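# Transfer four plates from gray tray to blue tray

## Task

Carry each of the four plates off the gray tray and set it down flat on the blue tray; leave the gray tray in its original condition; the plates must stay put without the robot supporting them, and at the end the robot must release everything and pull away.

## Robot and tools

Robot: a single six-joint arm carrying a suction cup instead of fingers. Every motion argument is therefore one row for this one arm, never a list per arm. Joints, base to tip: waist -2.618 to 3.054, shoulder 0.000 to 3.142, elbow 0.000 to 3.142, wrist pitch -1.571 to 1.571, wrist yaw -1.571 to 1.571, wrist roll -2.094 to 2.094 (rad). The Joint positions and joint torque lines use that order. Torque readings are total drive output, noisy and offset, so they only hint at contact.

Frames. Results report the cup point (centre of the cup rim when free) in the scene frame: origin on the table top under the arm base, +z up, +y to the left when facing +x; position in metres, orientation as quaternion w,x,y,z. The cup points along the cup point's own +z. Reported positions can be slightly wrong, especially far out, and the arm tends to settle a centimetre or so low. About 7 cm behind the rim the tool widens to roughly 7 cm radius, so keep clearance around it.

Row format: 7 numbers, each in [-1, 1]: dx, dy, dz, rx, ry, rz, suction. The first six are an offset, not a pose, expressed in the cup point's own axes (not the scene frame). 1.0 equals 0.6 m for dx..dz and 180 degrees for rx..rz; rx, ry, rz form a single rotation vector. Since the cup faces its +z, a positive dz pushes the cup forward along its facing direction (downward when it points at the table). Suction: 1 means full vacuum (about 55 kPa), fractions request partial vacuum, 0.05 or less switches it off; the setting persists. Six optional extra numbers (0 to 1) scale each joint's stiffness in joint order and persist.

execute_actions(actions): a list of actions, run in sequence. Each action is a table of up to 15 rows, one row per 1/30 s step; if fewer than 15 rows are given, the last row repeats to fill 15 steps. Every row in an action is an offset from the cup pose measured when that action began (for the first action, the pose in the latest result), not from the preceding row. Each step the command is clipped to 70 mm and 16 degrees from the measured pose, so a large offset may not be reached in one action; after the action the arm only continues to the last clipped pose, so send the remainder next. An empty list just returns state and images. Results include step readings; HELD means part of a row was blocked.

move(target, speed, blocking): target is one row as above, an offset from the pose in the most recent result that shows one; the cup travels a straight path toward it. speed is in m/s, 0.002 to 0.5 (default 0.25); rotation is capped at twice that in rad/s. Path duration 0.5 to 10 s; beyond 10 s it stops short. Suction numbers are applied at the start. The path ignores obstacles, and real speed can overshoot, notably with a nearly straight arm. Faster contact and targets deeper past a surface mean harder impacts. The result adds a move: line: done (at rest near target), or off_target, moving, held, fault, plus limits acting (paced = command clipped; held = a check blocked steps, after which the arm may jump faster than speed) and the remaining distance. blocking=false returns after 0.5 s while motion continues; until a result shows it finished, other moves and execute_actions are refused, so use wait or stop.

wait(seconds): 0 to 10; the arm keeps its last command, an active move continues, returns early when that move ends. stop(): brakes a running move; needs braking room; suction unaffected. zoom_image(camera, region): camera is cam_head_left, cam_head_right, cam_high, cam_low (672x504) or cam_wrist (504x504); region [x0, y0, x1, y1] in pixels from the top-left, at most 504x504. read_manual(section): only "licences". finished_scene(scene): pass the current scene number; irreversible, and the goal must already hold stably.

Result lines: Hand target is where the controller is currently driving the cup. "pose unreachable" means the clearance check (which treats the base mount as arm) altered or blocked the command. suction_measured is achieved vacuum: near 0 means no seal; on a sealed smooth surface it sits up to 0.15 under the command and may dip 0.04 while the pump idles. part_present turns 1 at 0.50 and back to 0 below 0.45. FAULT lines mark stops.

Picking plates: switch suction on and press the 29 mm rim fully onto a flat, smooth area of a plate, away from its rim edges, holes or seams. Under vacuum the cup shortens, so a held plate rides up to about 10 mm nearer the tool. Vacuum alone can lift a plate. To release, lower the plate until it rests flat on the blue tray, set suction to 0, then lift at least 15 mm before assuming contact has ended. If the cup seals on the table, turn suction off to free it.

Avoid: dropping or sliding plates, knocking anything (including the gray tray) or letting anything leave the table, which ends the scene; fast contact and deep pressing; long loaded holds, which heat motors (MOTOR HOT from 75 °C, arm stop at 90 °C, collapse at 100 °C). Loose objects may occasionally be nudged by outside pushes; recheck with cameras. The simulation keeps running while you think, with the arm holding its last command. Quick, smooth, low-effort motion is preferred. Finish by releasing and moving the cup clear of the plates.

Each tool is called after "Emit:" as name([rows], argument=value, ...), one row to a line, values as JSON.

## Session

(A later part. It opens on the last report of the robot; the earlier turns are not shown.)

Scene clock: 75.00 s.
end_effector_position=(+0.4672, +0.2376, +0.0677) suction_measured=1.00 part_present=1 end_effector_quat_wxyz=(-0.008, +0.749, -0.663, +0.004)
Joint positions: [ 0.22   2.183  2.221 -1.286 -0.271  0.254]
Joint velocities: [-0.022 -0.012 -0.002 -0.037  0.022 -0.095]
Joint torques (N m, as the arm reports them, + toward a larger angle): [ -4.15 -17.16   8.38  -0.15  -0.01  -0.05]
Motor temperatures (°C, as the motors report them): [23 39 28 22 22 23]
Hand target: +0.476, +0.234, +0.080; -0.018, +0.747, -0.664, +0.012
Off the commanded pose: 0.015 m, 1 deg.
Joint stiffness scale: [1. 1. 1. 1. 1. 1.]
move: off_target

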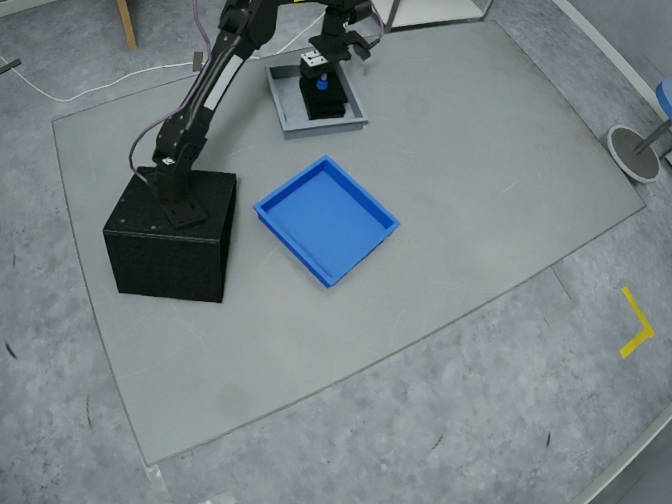

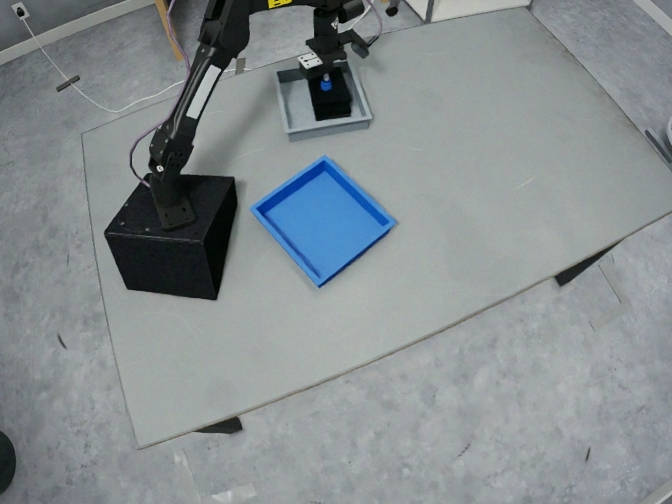

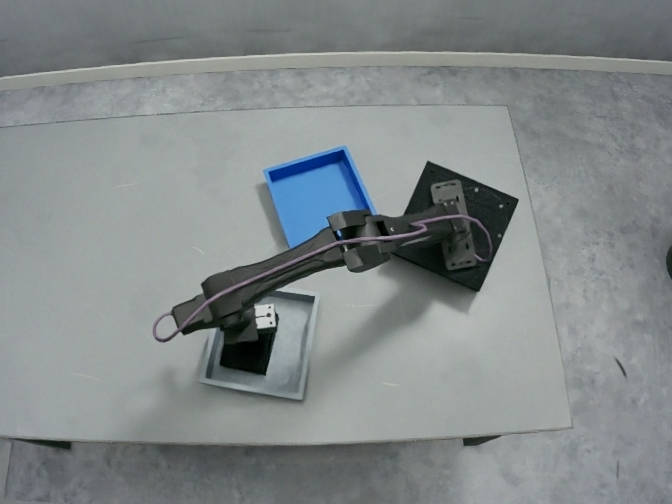

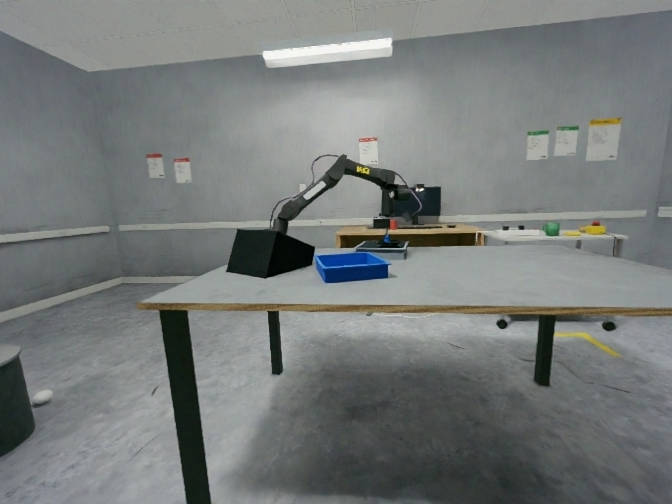

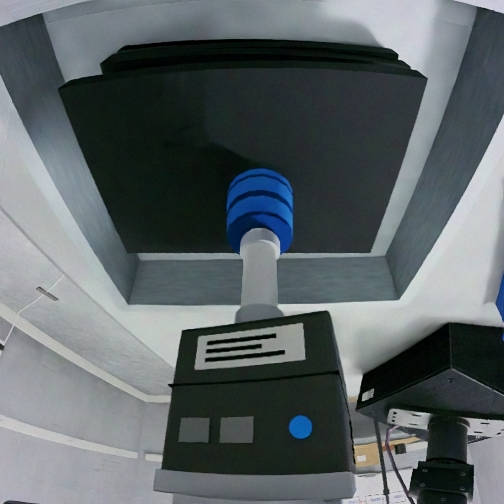

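Emit:
move(target=[0,0,-0.09,0.005,0,0,1], speed=0.2)

Emit:
move(target=[0.62,0.28,-0.03,0.01,0,0,1], speed=0.35)

Scene clock: 83.63 s.
end_effector_position=(+0.4591, +0.2401, +0.1089) suction_measured=1.00 part_present=1 end_effector_quat_wxyz=(-0.001, +0.750, -0.662, +0.002)
Joint positions: [ 0.208  2.183  2.386 -1.468 -0.271  0.235]
Joint velocities: [-0.017  0.007 -0.002  0.11   0.037 -0.051]
Joint torques (N m, as the arm reports them, + toward a larger angle): [ -4.23 -17.2    8.28  -0.11  -0.03  -0.05]
Motor temperatures (°C, as the motors report them): [24 40 29 22 22 23]
Hand target: +0.467, +0.238, +0.122; -0.014, +0.749, -0.663, +0.010
Off the commanded pose: 0.015 m, 2 deg.
Joint stiffness scale: [1. 1. 1. 1. 1. 1.]
move: off_target

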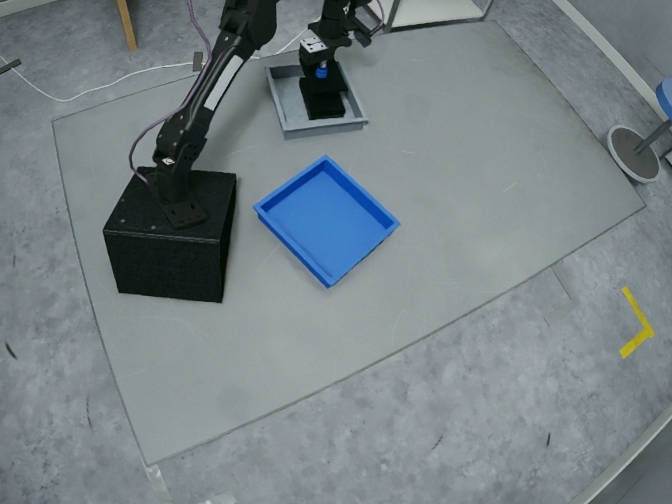

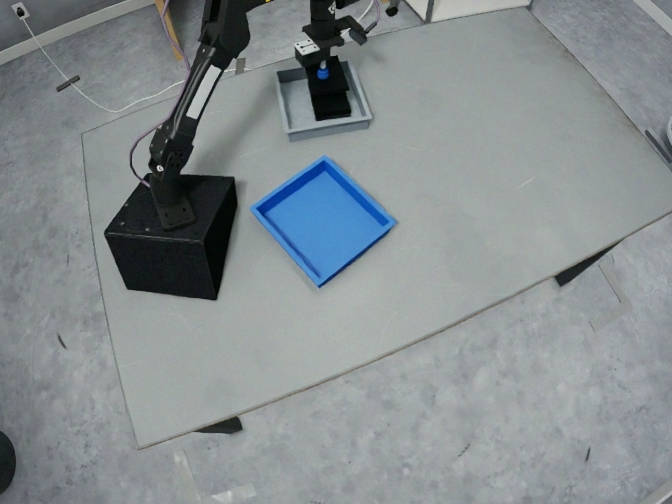

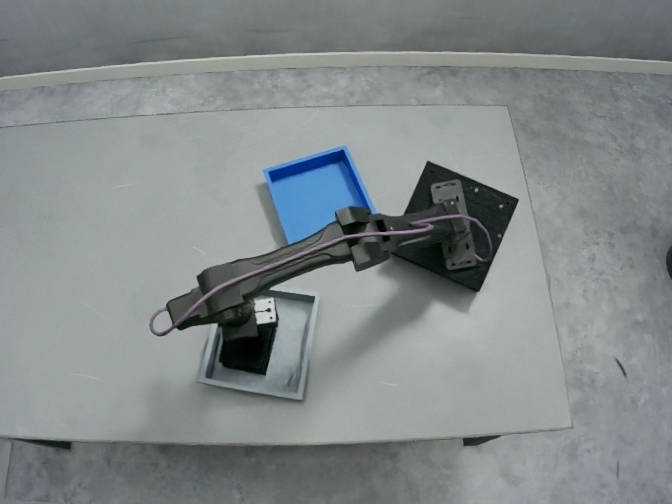

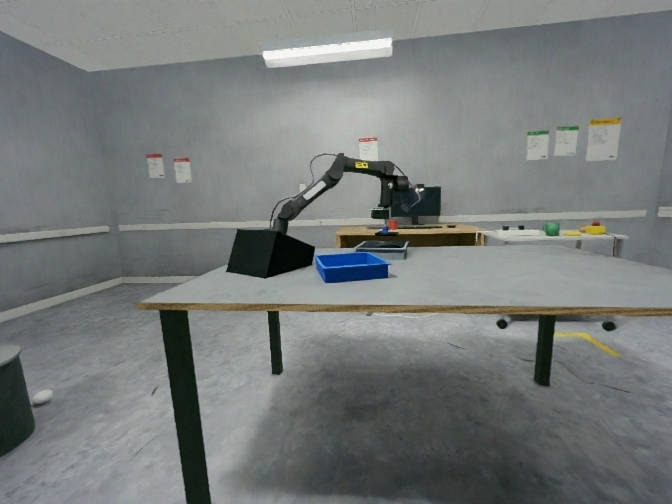

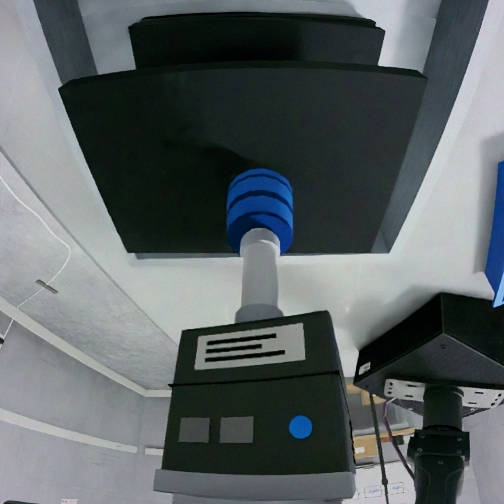

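Scene clock: 85.53 s.
end_effector_position=(+0.3287, -0.1564, +0.1257) suction_measured=1.00 part_present=1 end_effector_quat_wxyz=(+0.008, +0.745, -0.667, +0.009)
Joint positions: [-0.808  1.989  1.514 -1.162 -0.379 -0.819]
Joint velocities: [-0.007  0.012  0.007 -0.066 -0.066 -0.022]
Joint torques (N m, as the arm reports them, + toward a larger angle): [ -3.75 -12.21   7.99  -0.13  -0.08  -0.07]
Motor temperatures (°C, as the motors report them): [24 40 29 22 22 23]
Hand target: +0.339, -0.156, +0.137; +0.000, +0.751, -0.660, +0.025
Off the commanded pose: 0.012 m, 3 deg.
Joint stiffness scale: [1. 1. 1. 1. 1. 1.]
move: off_target

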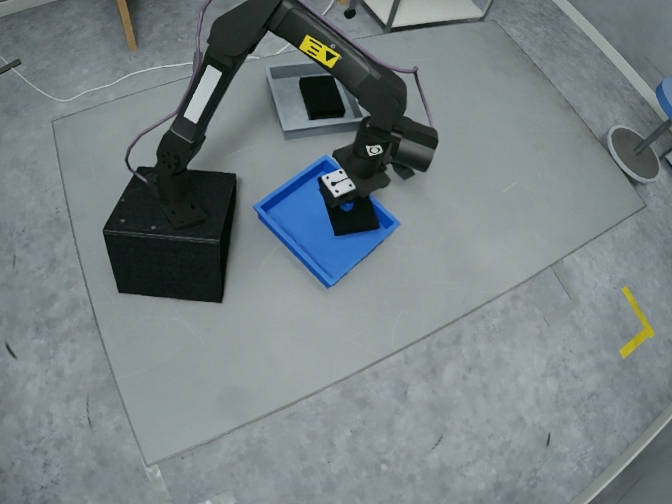

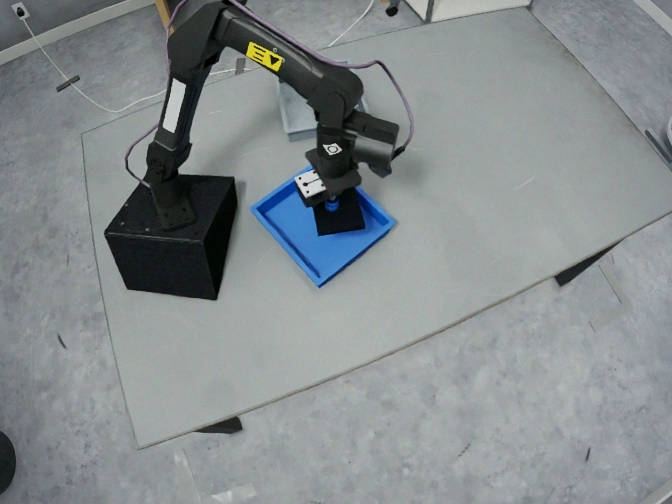

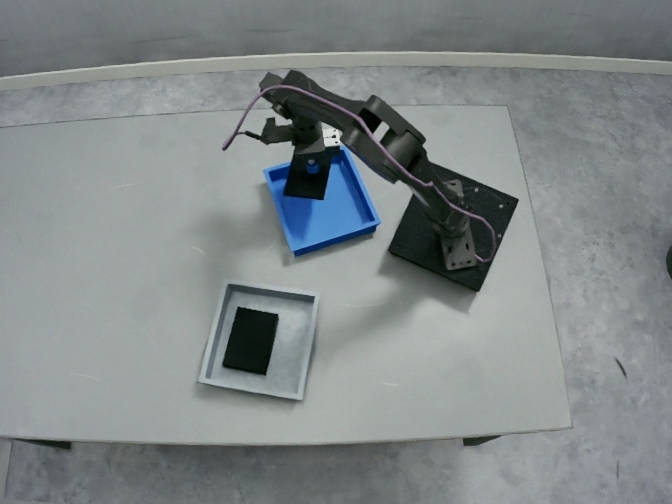

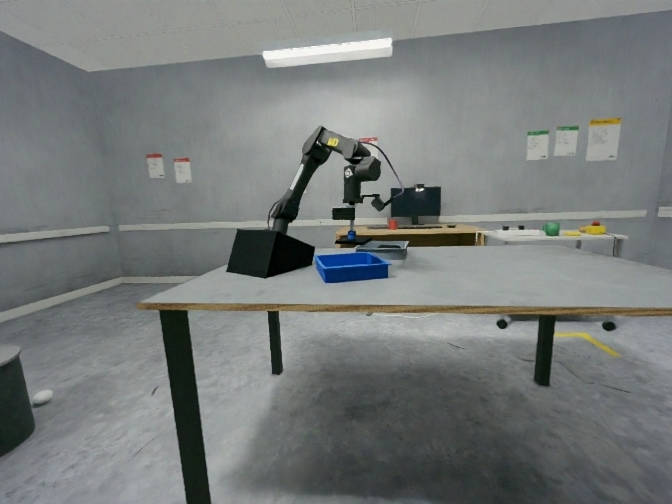

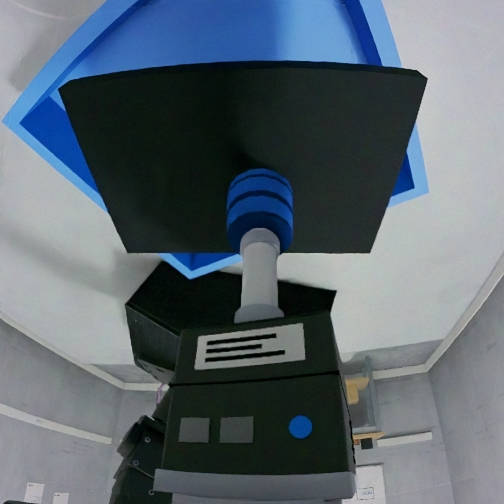

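Emit:
move(target=[0,0.01,0.09,0.01,-0.012,-0.16,1], speed=0.2)

Scene clock: 98.43 s.
end_effector_position=(+0.3196, -0.1609, +0.0733) suction_measured=1.00 part_present=1 end_effector_quat_wxyz=(-0.004, +0.885, -0.466, -0.001)
Joint positions: [-0.791  2.049  1.375 -0.98  -0.406 -1.302]
Joint velocities: [-0.017  0.012  0.012  0.11  -0.095 -0.081]
Joint torques (N m, as the arm reports them, + toward a larger angle): [ -3.64 -11.51   4.58   0.05  -0.12  -0.08]
Motor temperatures (°C, as the motors report them): [24 38 29 22 22 23]
Hand target: +0.322, -0.158, +0.072; -0.014, +0.887, -0.461, +0.003
Off the commanded pose: 0.004 m, 1 deg.
Joint stiffness scale: [1. 1. 1. 1. 1. 1.]
move: done

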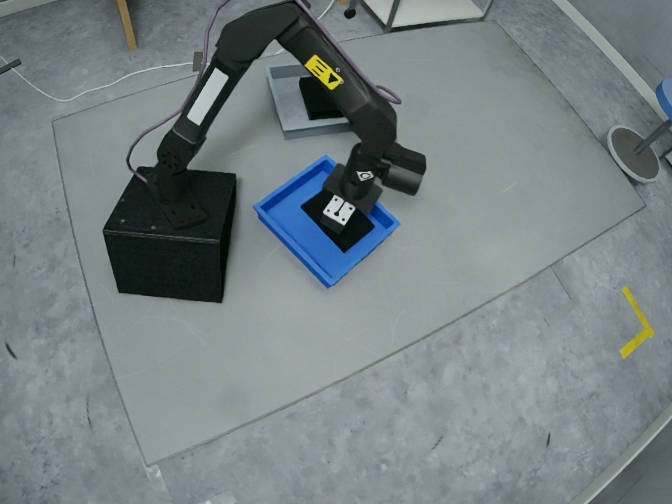

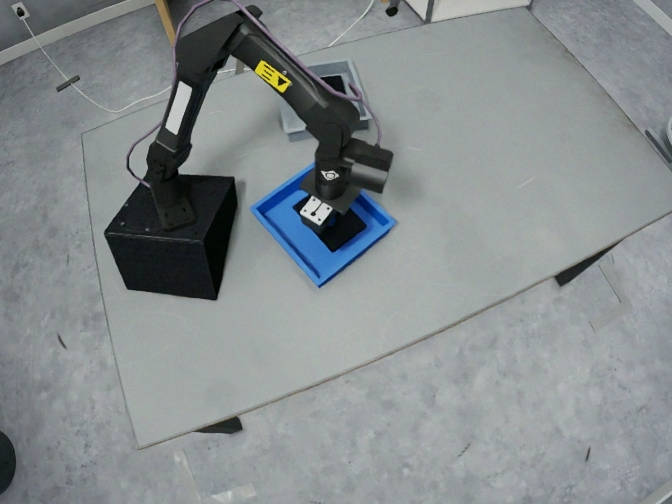

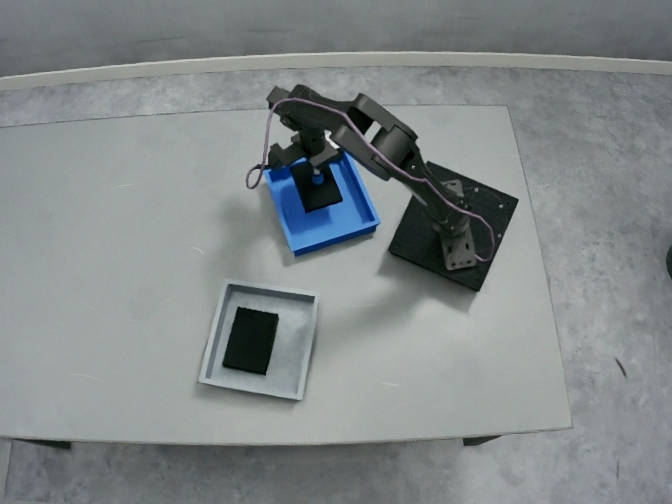

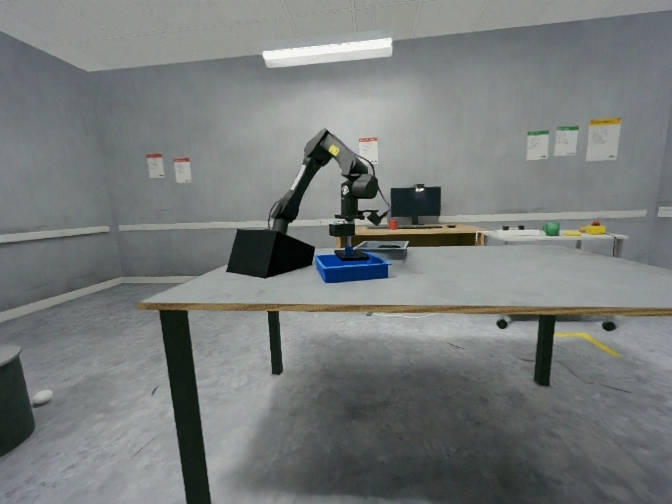

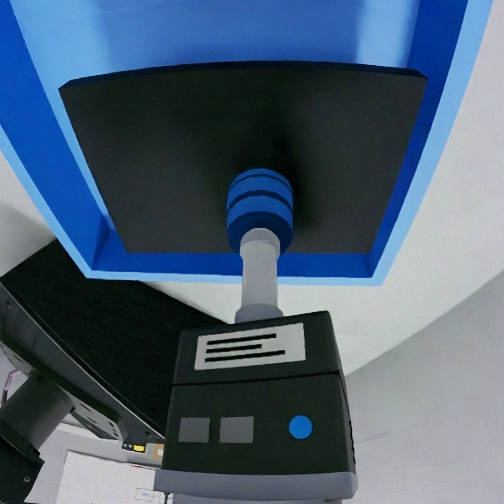

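Emit:
move(target=[-0.035,-0.005,0.07,0.005,0,0,1], speed=0.12)

Scene clock: 112.80 s.
end_effector_position=(+0.3049, -0.1433, +0.0281) suction_measured=1.00 part_present=1 end_effector_quat_wxyz=(-0.005, +0.885, -0.465, -0.009)
Joint positions: [-0.728  2.049  1.2   -0.795 -0.408 -1.242]
Joint velocities: [-0.012 -0.012 -0.002  0.007  0.051 -0.095]
Joint torques (N m, as the arm reports them, + toward a larger angle): [ -3.77 -12.77   4.02   0.09  -0.12   0.15]
Motor temperatures (°C, as the motors report them): [24 37 28 22 22 23]
Hand target: +0.310, -0.141, +0.032; -0.012, +0.885, -0.465, +0.002
Off the commanded pose: 0.007 m, 2 deg.
Joint stiffness scale: [1. 1. 1. 1. 1. 1.]
move: done

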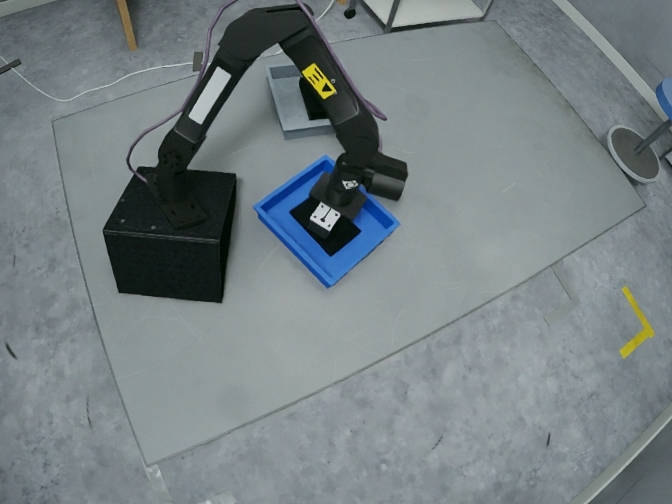

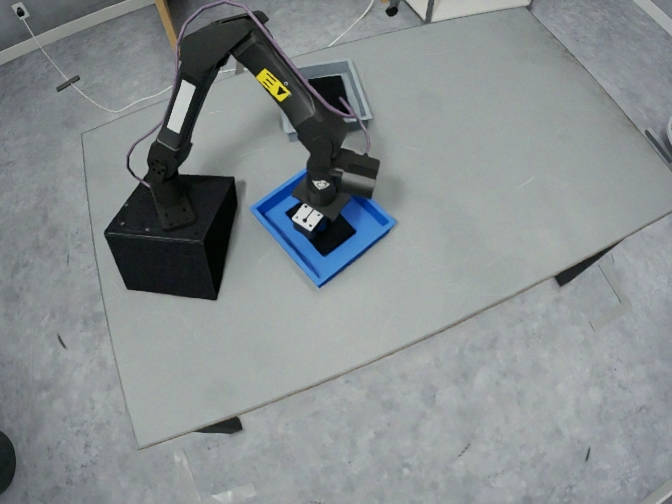

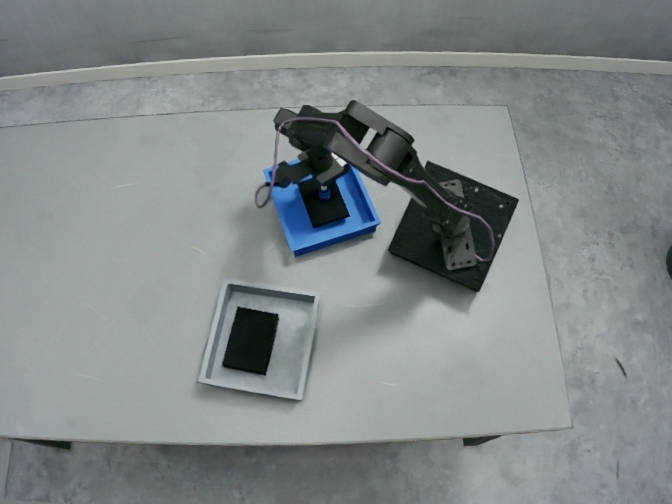

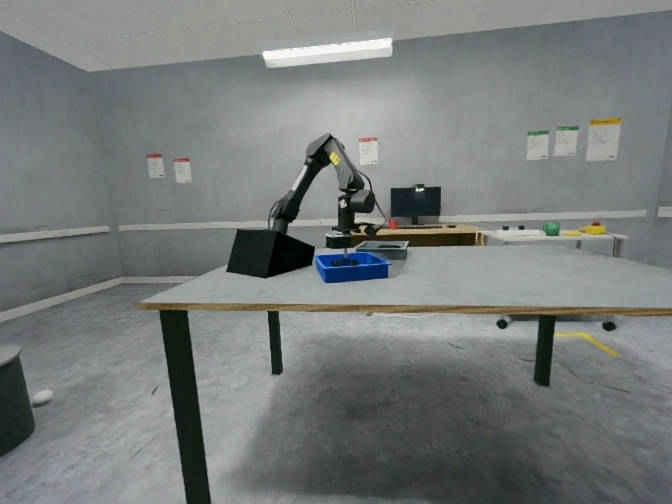

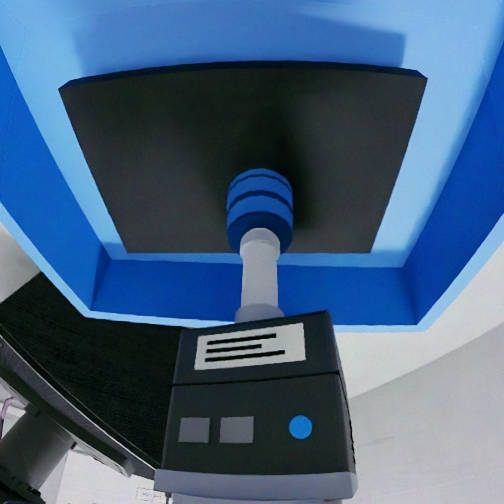

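Emit:
move(target=[0.005,-0.012,0.04,0.005,0.008,0,1], speed=0.03)

Scene clock: 125.07 s.
end_effector_position=(+0.3118, -0.1425, +0.0112) suction_measured=0.96 part_present=1 end_effector_quat_wxyz=(-0.002, +0.886, -0.464, +0.003)
Joint positions: [-0.695  2.067  1.163 -0.7   -0.408 -1.198]
Joint velocities: [-0.007  0.012 -0.012  0.066  0.022 -0.051]
Joint torques (N m, as the arm reports them, + toward a larger angle): [ -3.01 -10.12   3.33   0.33  -0.01   0.15]
Motor temperatures (°C, as the motors report them): [24 37 27 22 22 23]
Hand target: +0.312, -0.141, +0.004; -0.007, +0.886, -0.465, +0.005
Off the commanded pose: 0.007 m, 1 deg.
Joint stiffness scale: [1. 1. 1. 1. 1. 1.]
move: done

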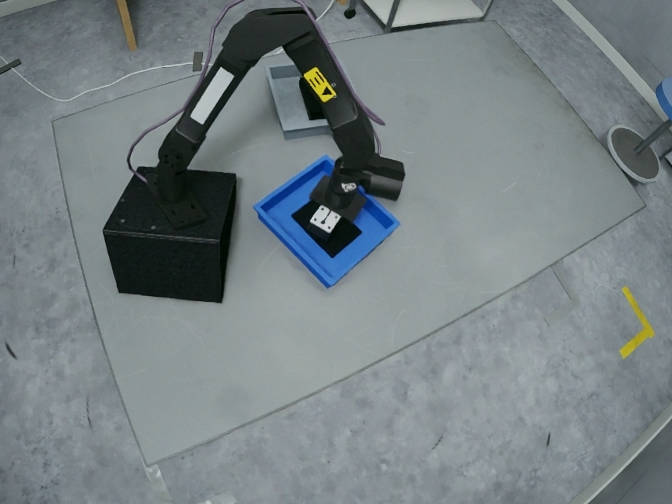

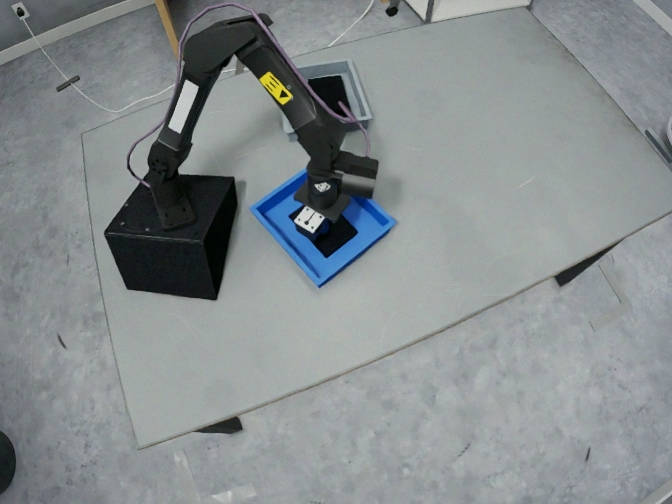

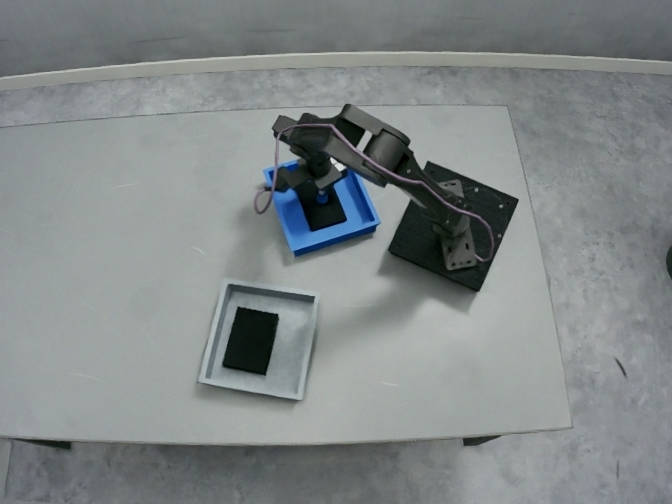

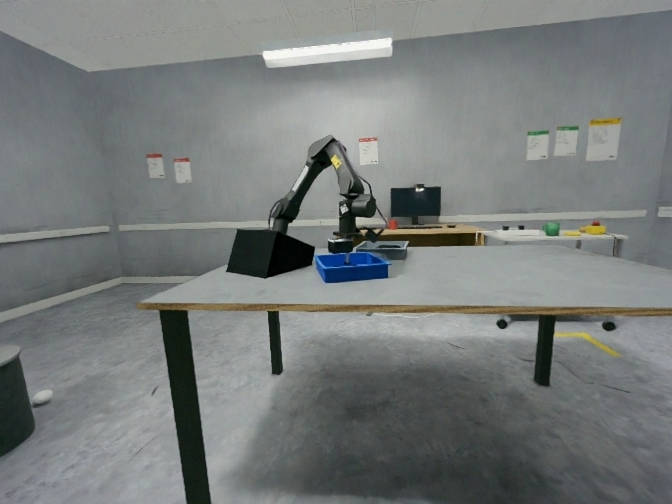

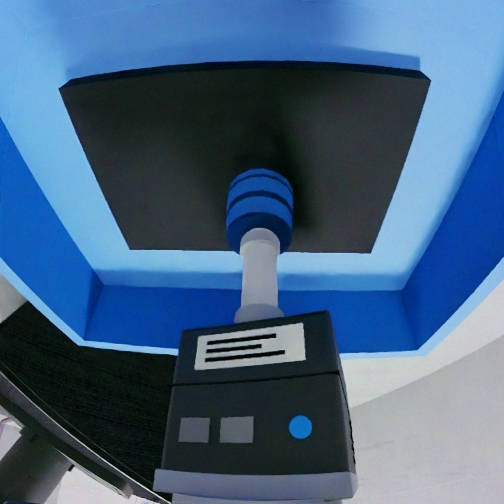

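Emit:
execute_actions([
  [[0,0,0,0,0,0,0]],
])

Emit:
move(target=[0,0,-0.16,0.005,0,0,0], speed=0.25)

Emit:
move(target=[-0.344,-0.59,-0.01,0.005,0,0.16,0], speed=0.4)

Scene clock: 137.07 s.
end_effector_position=(+0.3115, -0.1420, +0.0125) suction_measured=0.00 part_present=0 end_effector_quat_wxyz=(-0.001, +0.886, -0.464, +0.003)
Joint positions: [-0.695  2.062  1.163 -0.705 -0.407 -1.197]
Joint velocities: [ 0.007 -0.027 -0.002 -0.066 -0.051 -0.066]
Joint torques (N m, as the arm reports them, + toward a larger angle): [ -3.44 -10.68   4.71   0.04   0.05   0.01]
Motor temperatures (°C, as the motors report them): [24 36 27 22 22 23]
Hand target: +0.312, -0.142, +0.011; -0.002, +0.886, -0.464, +0.003
Off the commanded pose: 0.001 m, 0 deg.
Joint stiffness scale: [1. 1. 1. 1. 1. 1.]
Step readings (end_effector_position):
0: (+0.3118, -0.1425, +0.0112)
1: (+0.3116, -0.1423, +0.0112)
2: (+0.3116, -0.1420, +0.0119)
4: (+0.3115, -0.1420, +0.0125)
8: (+0.3115, -0.1420, +0.0125)
15: end_effector_position above

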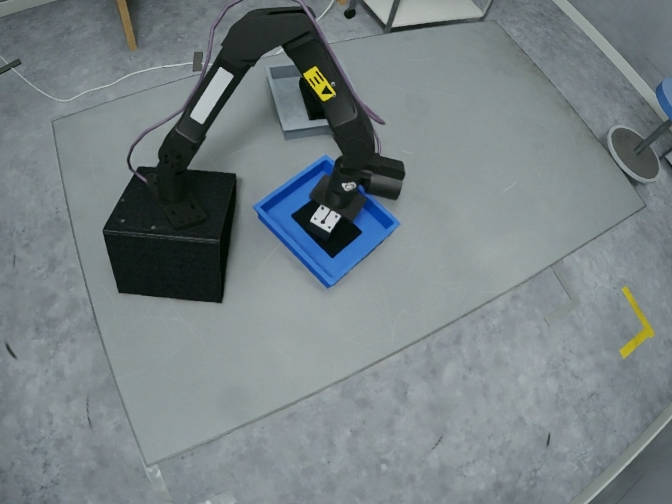

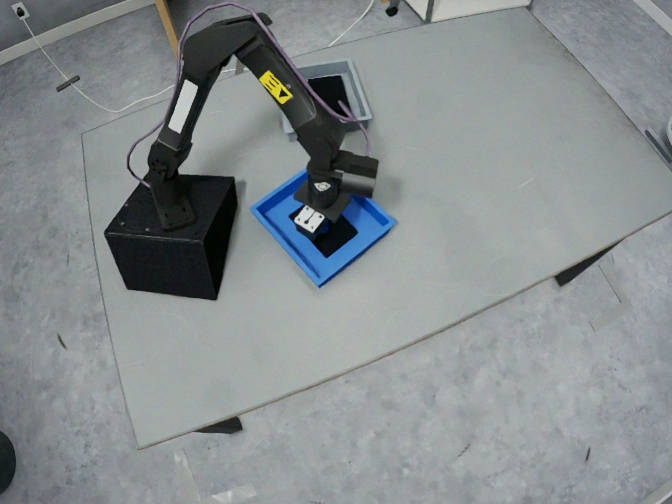

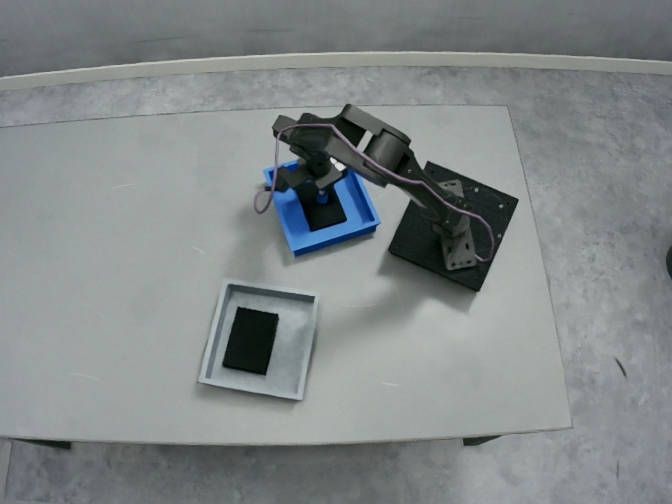

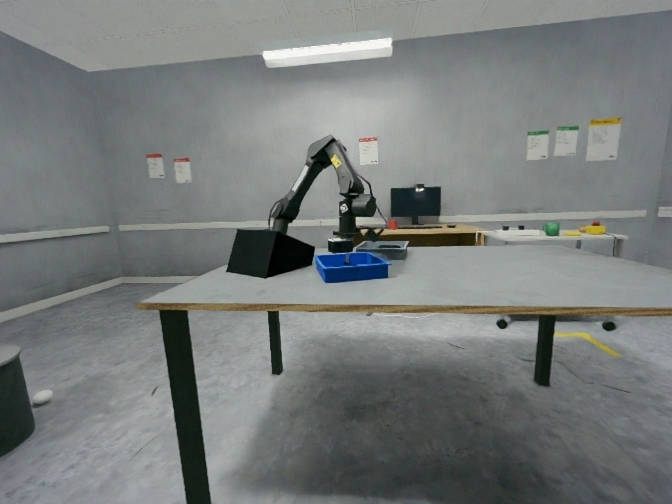

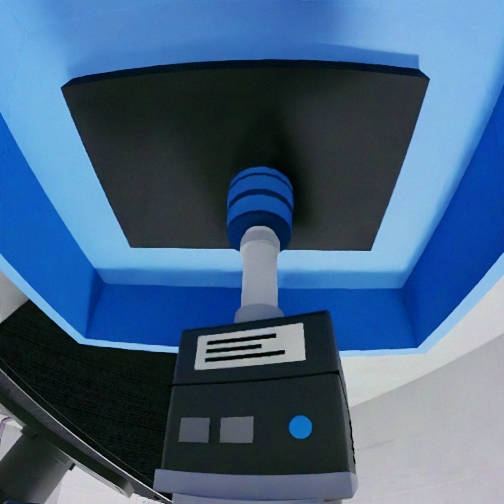

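Scene clock: 138.23 s.
end_effector_position=(+0.3090, -0.1401, +0.1020) suction_measured=0.00 part_present=0 end_effector_quat_wxyz=(-0.004, +0.886, -0.464, +0.001)
Joint positions: [-0.799  1.933  1.341 -1.062 -0.405 -1.313]
Joint velocities: [-0.007 -0.007 -0.017 -0.022 -0.066 -0.007]
Joint torques (N m, as the arm reports them, + toward a larger angle): [ -4.29 -10.58   7.19  -0.15   0.02  -0.06]
Motor temperatures (°C, as the motors report them): [24 36 27 22 22 23]
Hand target: +0.312, -0.143, +0.109; -0.006, +0.885, -0.465, +0.007
Off the commanded pose: 0.007 m, 1 deg.
Joint stiffness scale: [1. 1. 1. 1. 1. 1.]
move: done

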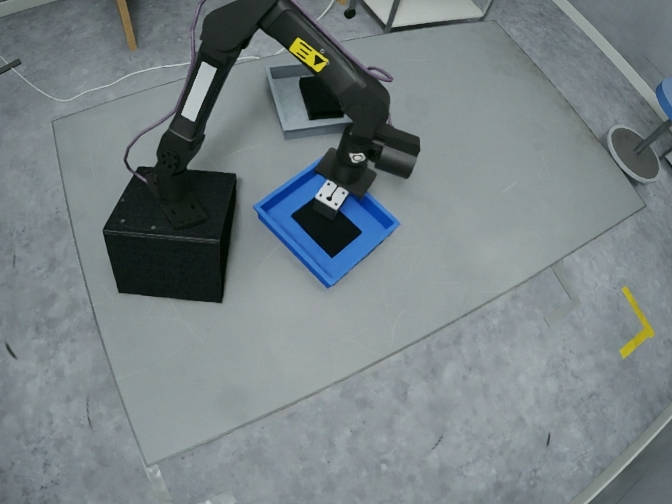

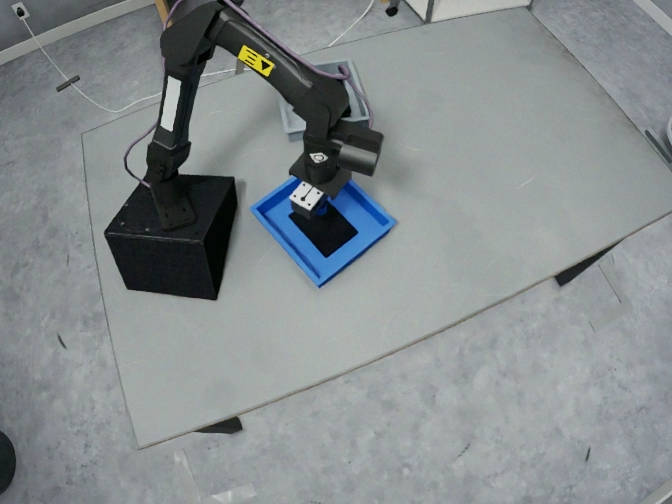

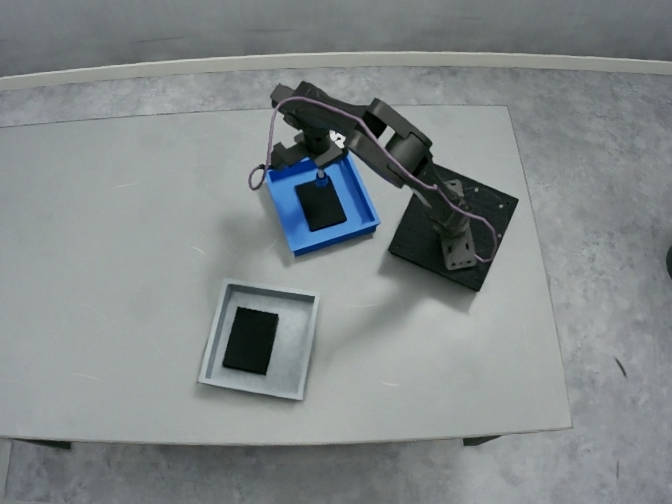

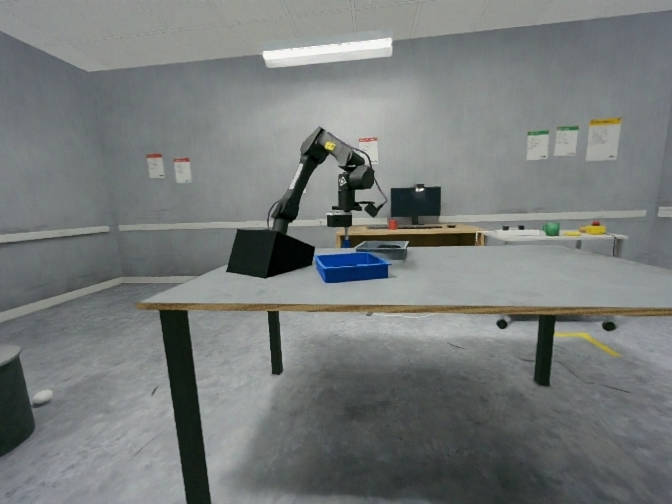

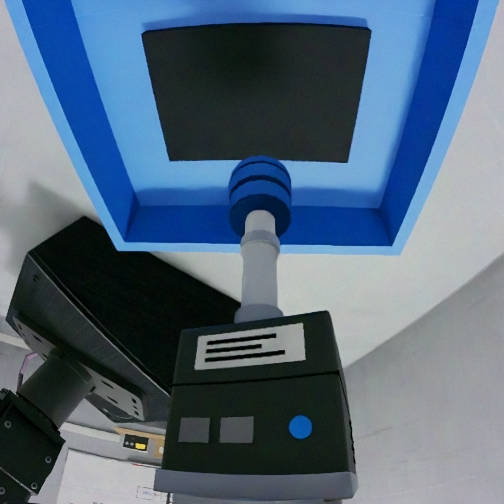

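Scene clock: 140.47 s.
end_effector_position=(+0.4767, +0.2453, +0.1073) suction_measured=0.00 part_present=0 end_effector_quat_wxyz=(-0.022, +0.747, -0.664, -0.019)
Joint positions: [ 0.177  2.301  2.583 -1.539 -0.339  0.217]
Joint velocities: [ 0.012  0.007  0.032 -0.007 -0.066  0.022]
Joint torques (N m, as the arm reports them, + toward a larger angle): [ -4.13 -16.72   7.97  -0.12   0.1    0.11]
Motor temperatures (°C, as the motors report them): [24 36 27 22 22 23]
Hand target: +0.483, +0.237, +0.114; -0.023, +0.741, -0.671, -0.008
Off the commanded pose: 0.016 m, 3 deg.
Joint stiffness scale: [1. 1. 1. 1. 1. 1.]
move: off_target

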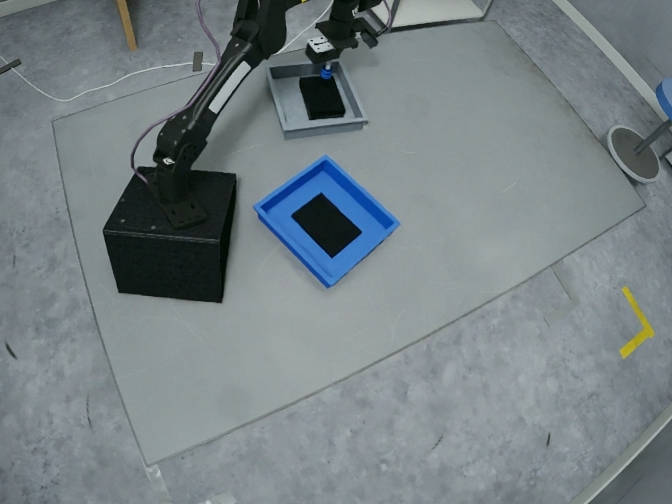

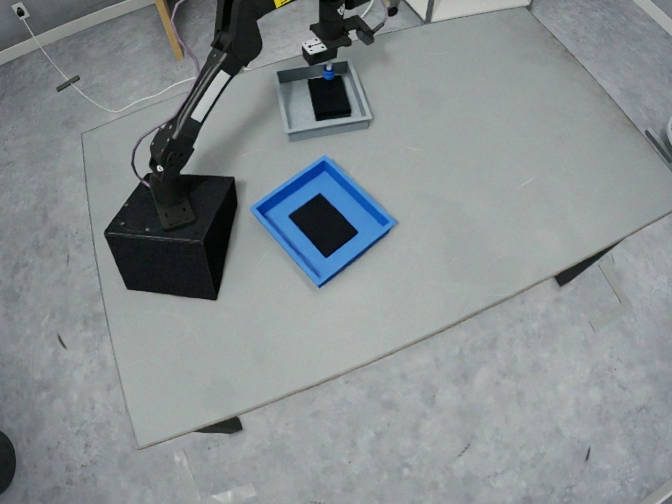

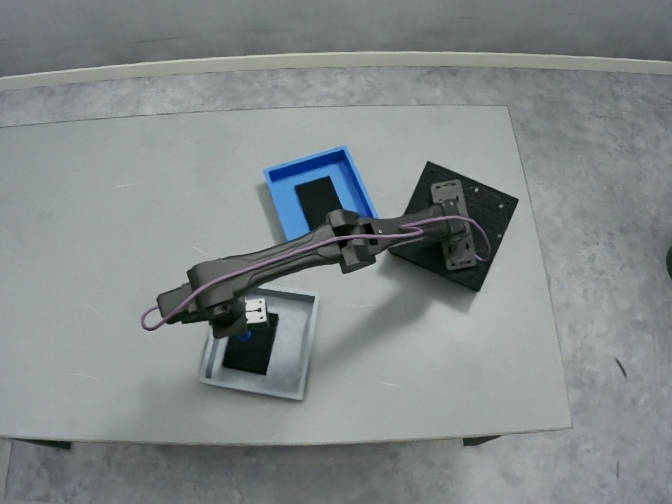

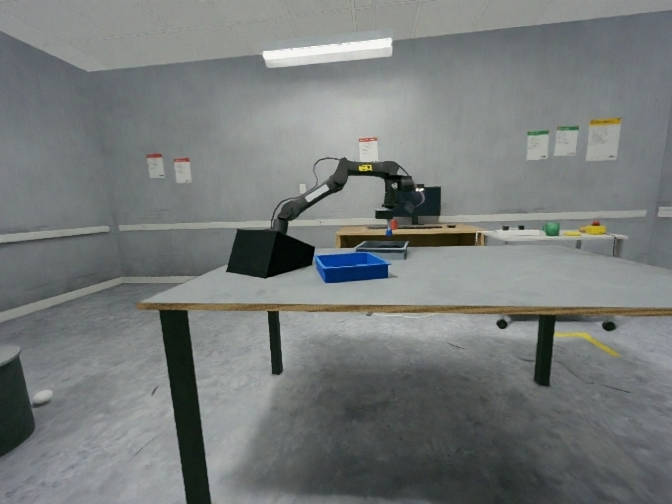

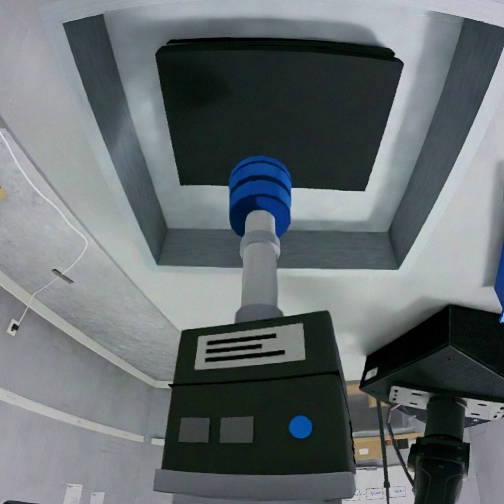

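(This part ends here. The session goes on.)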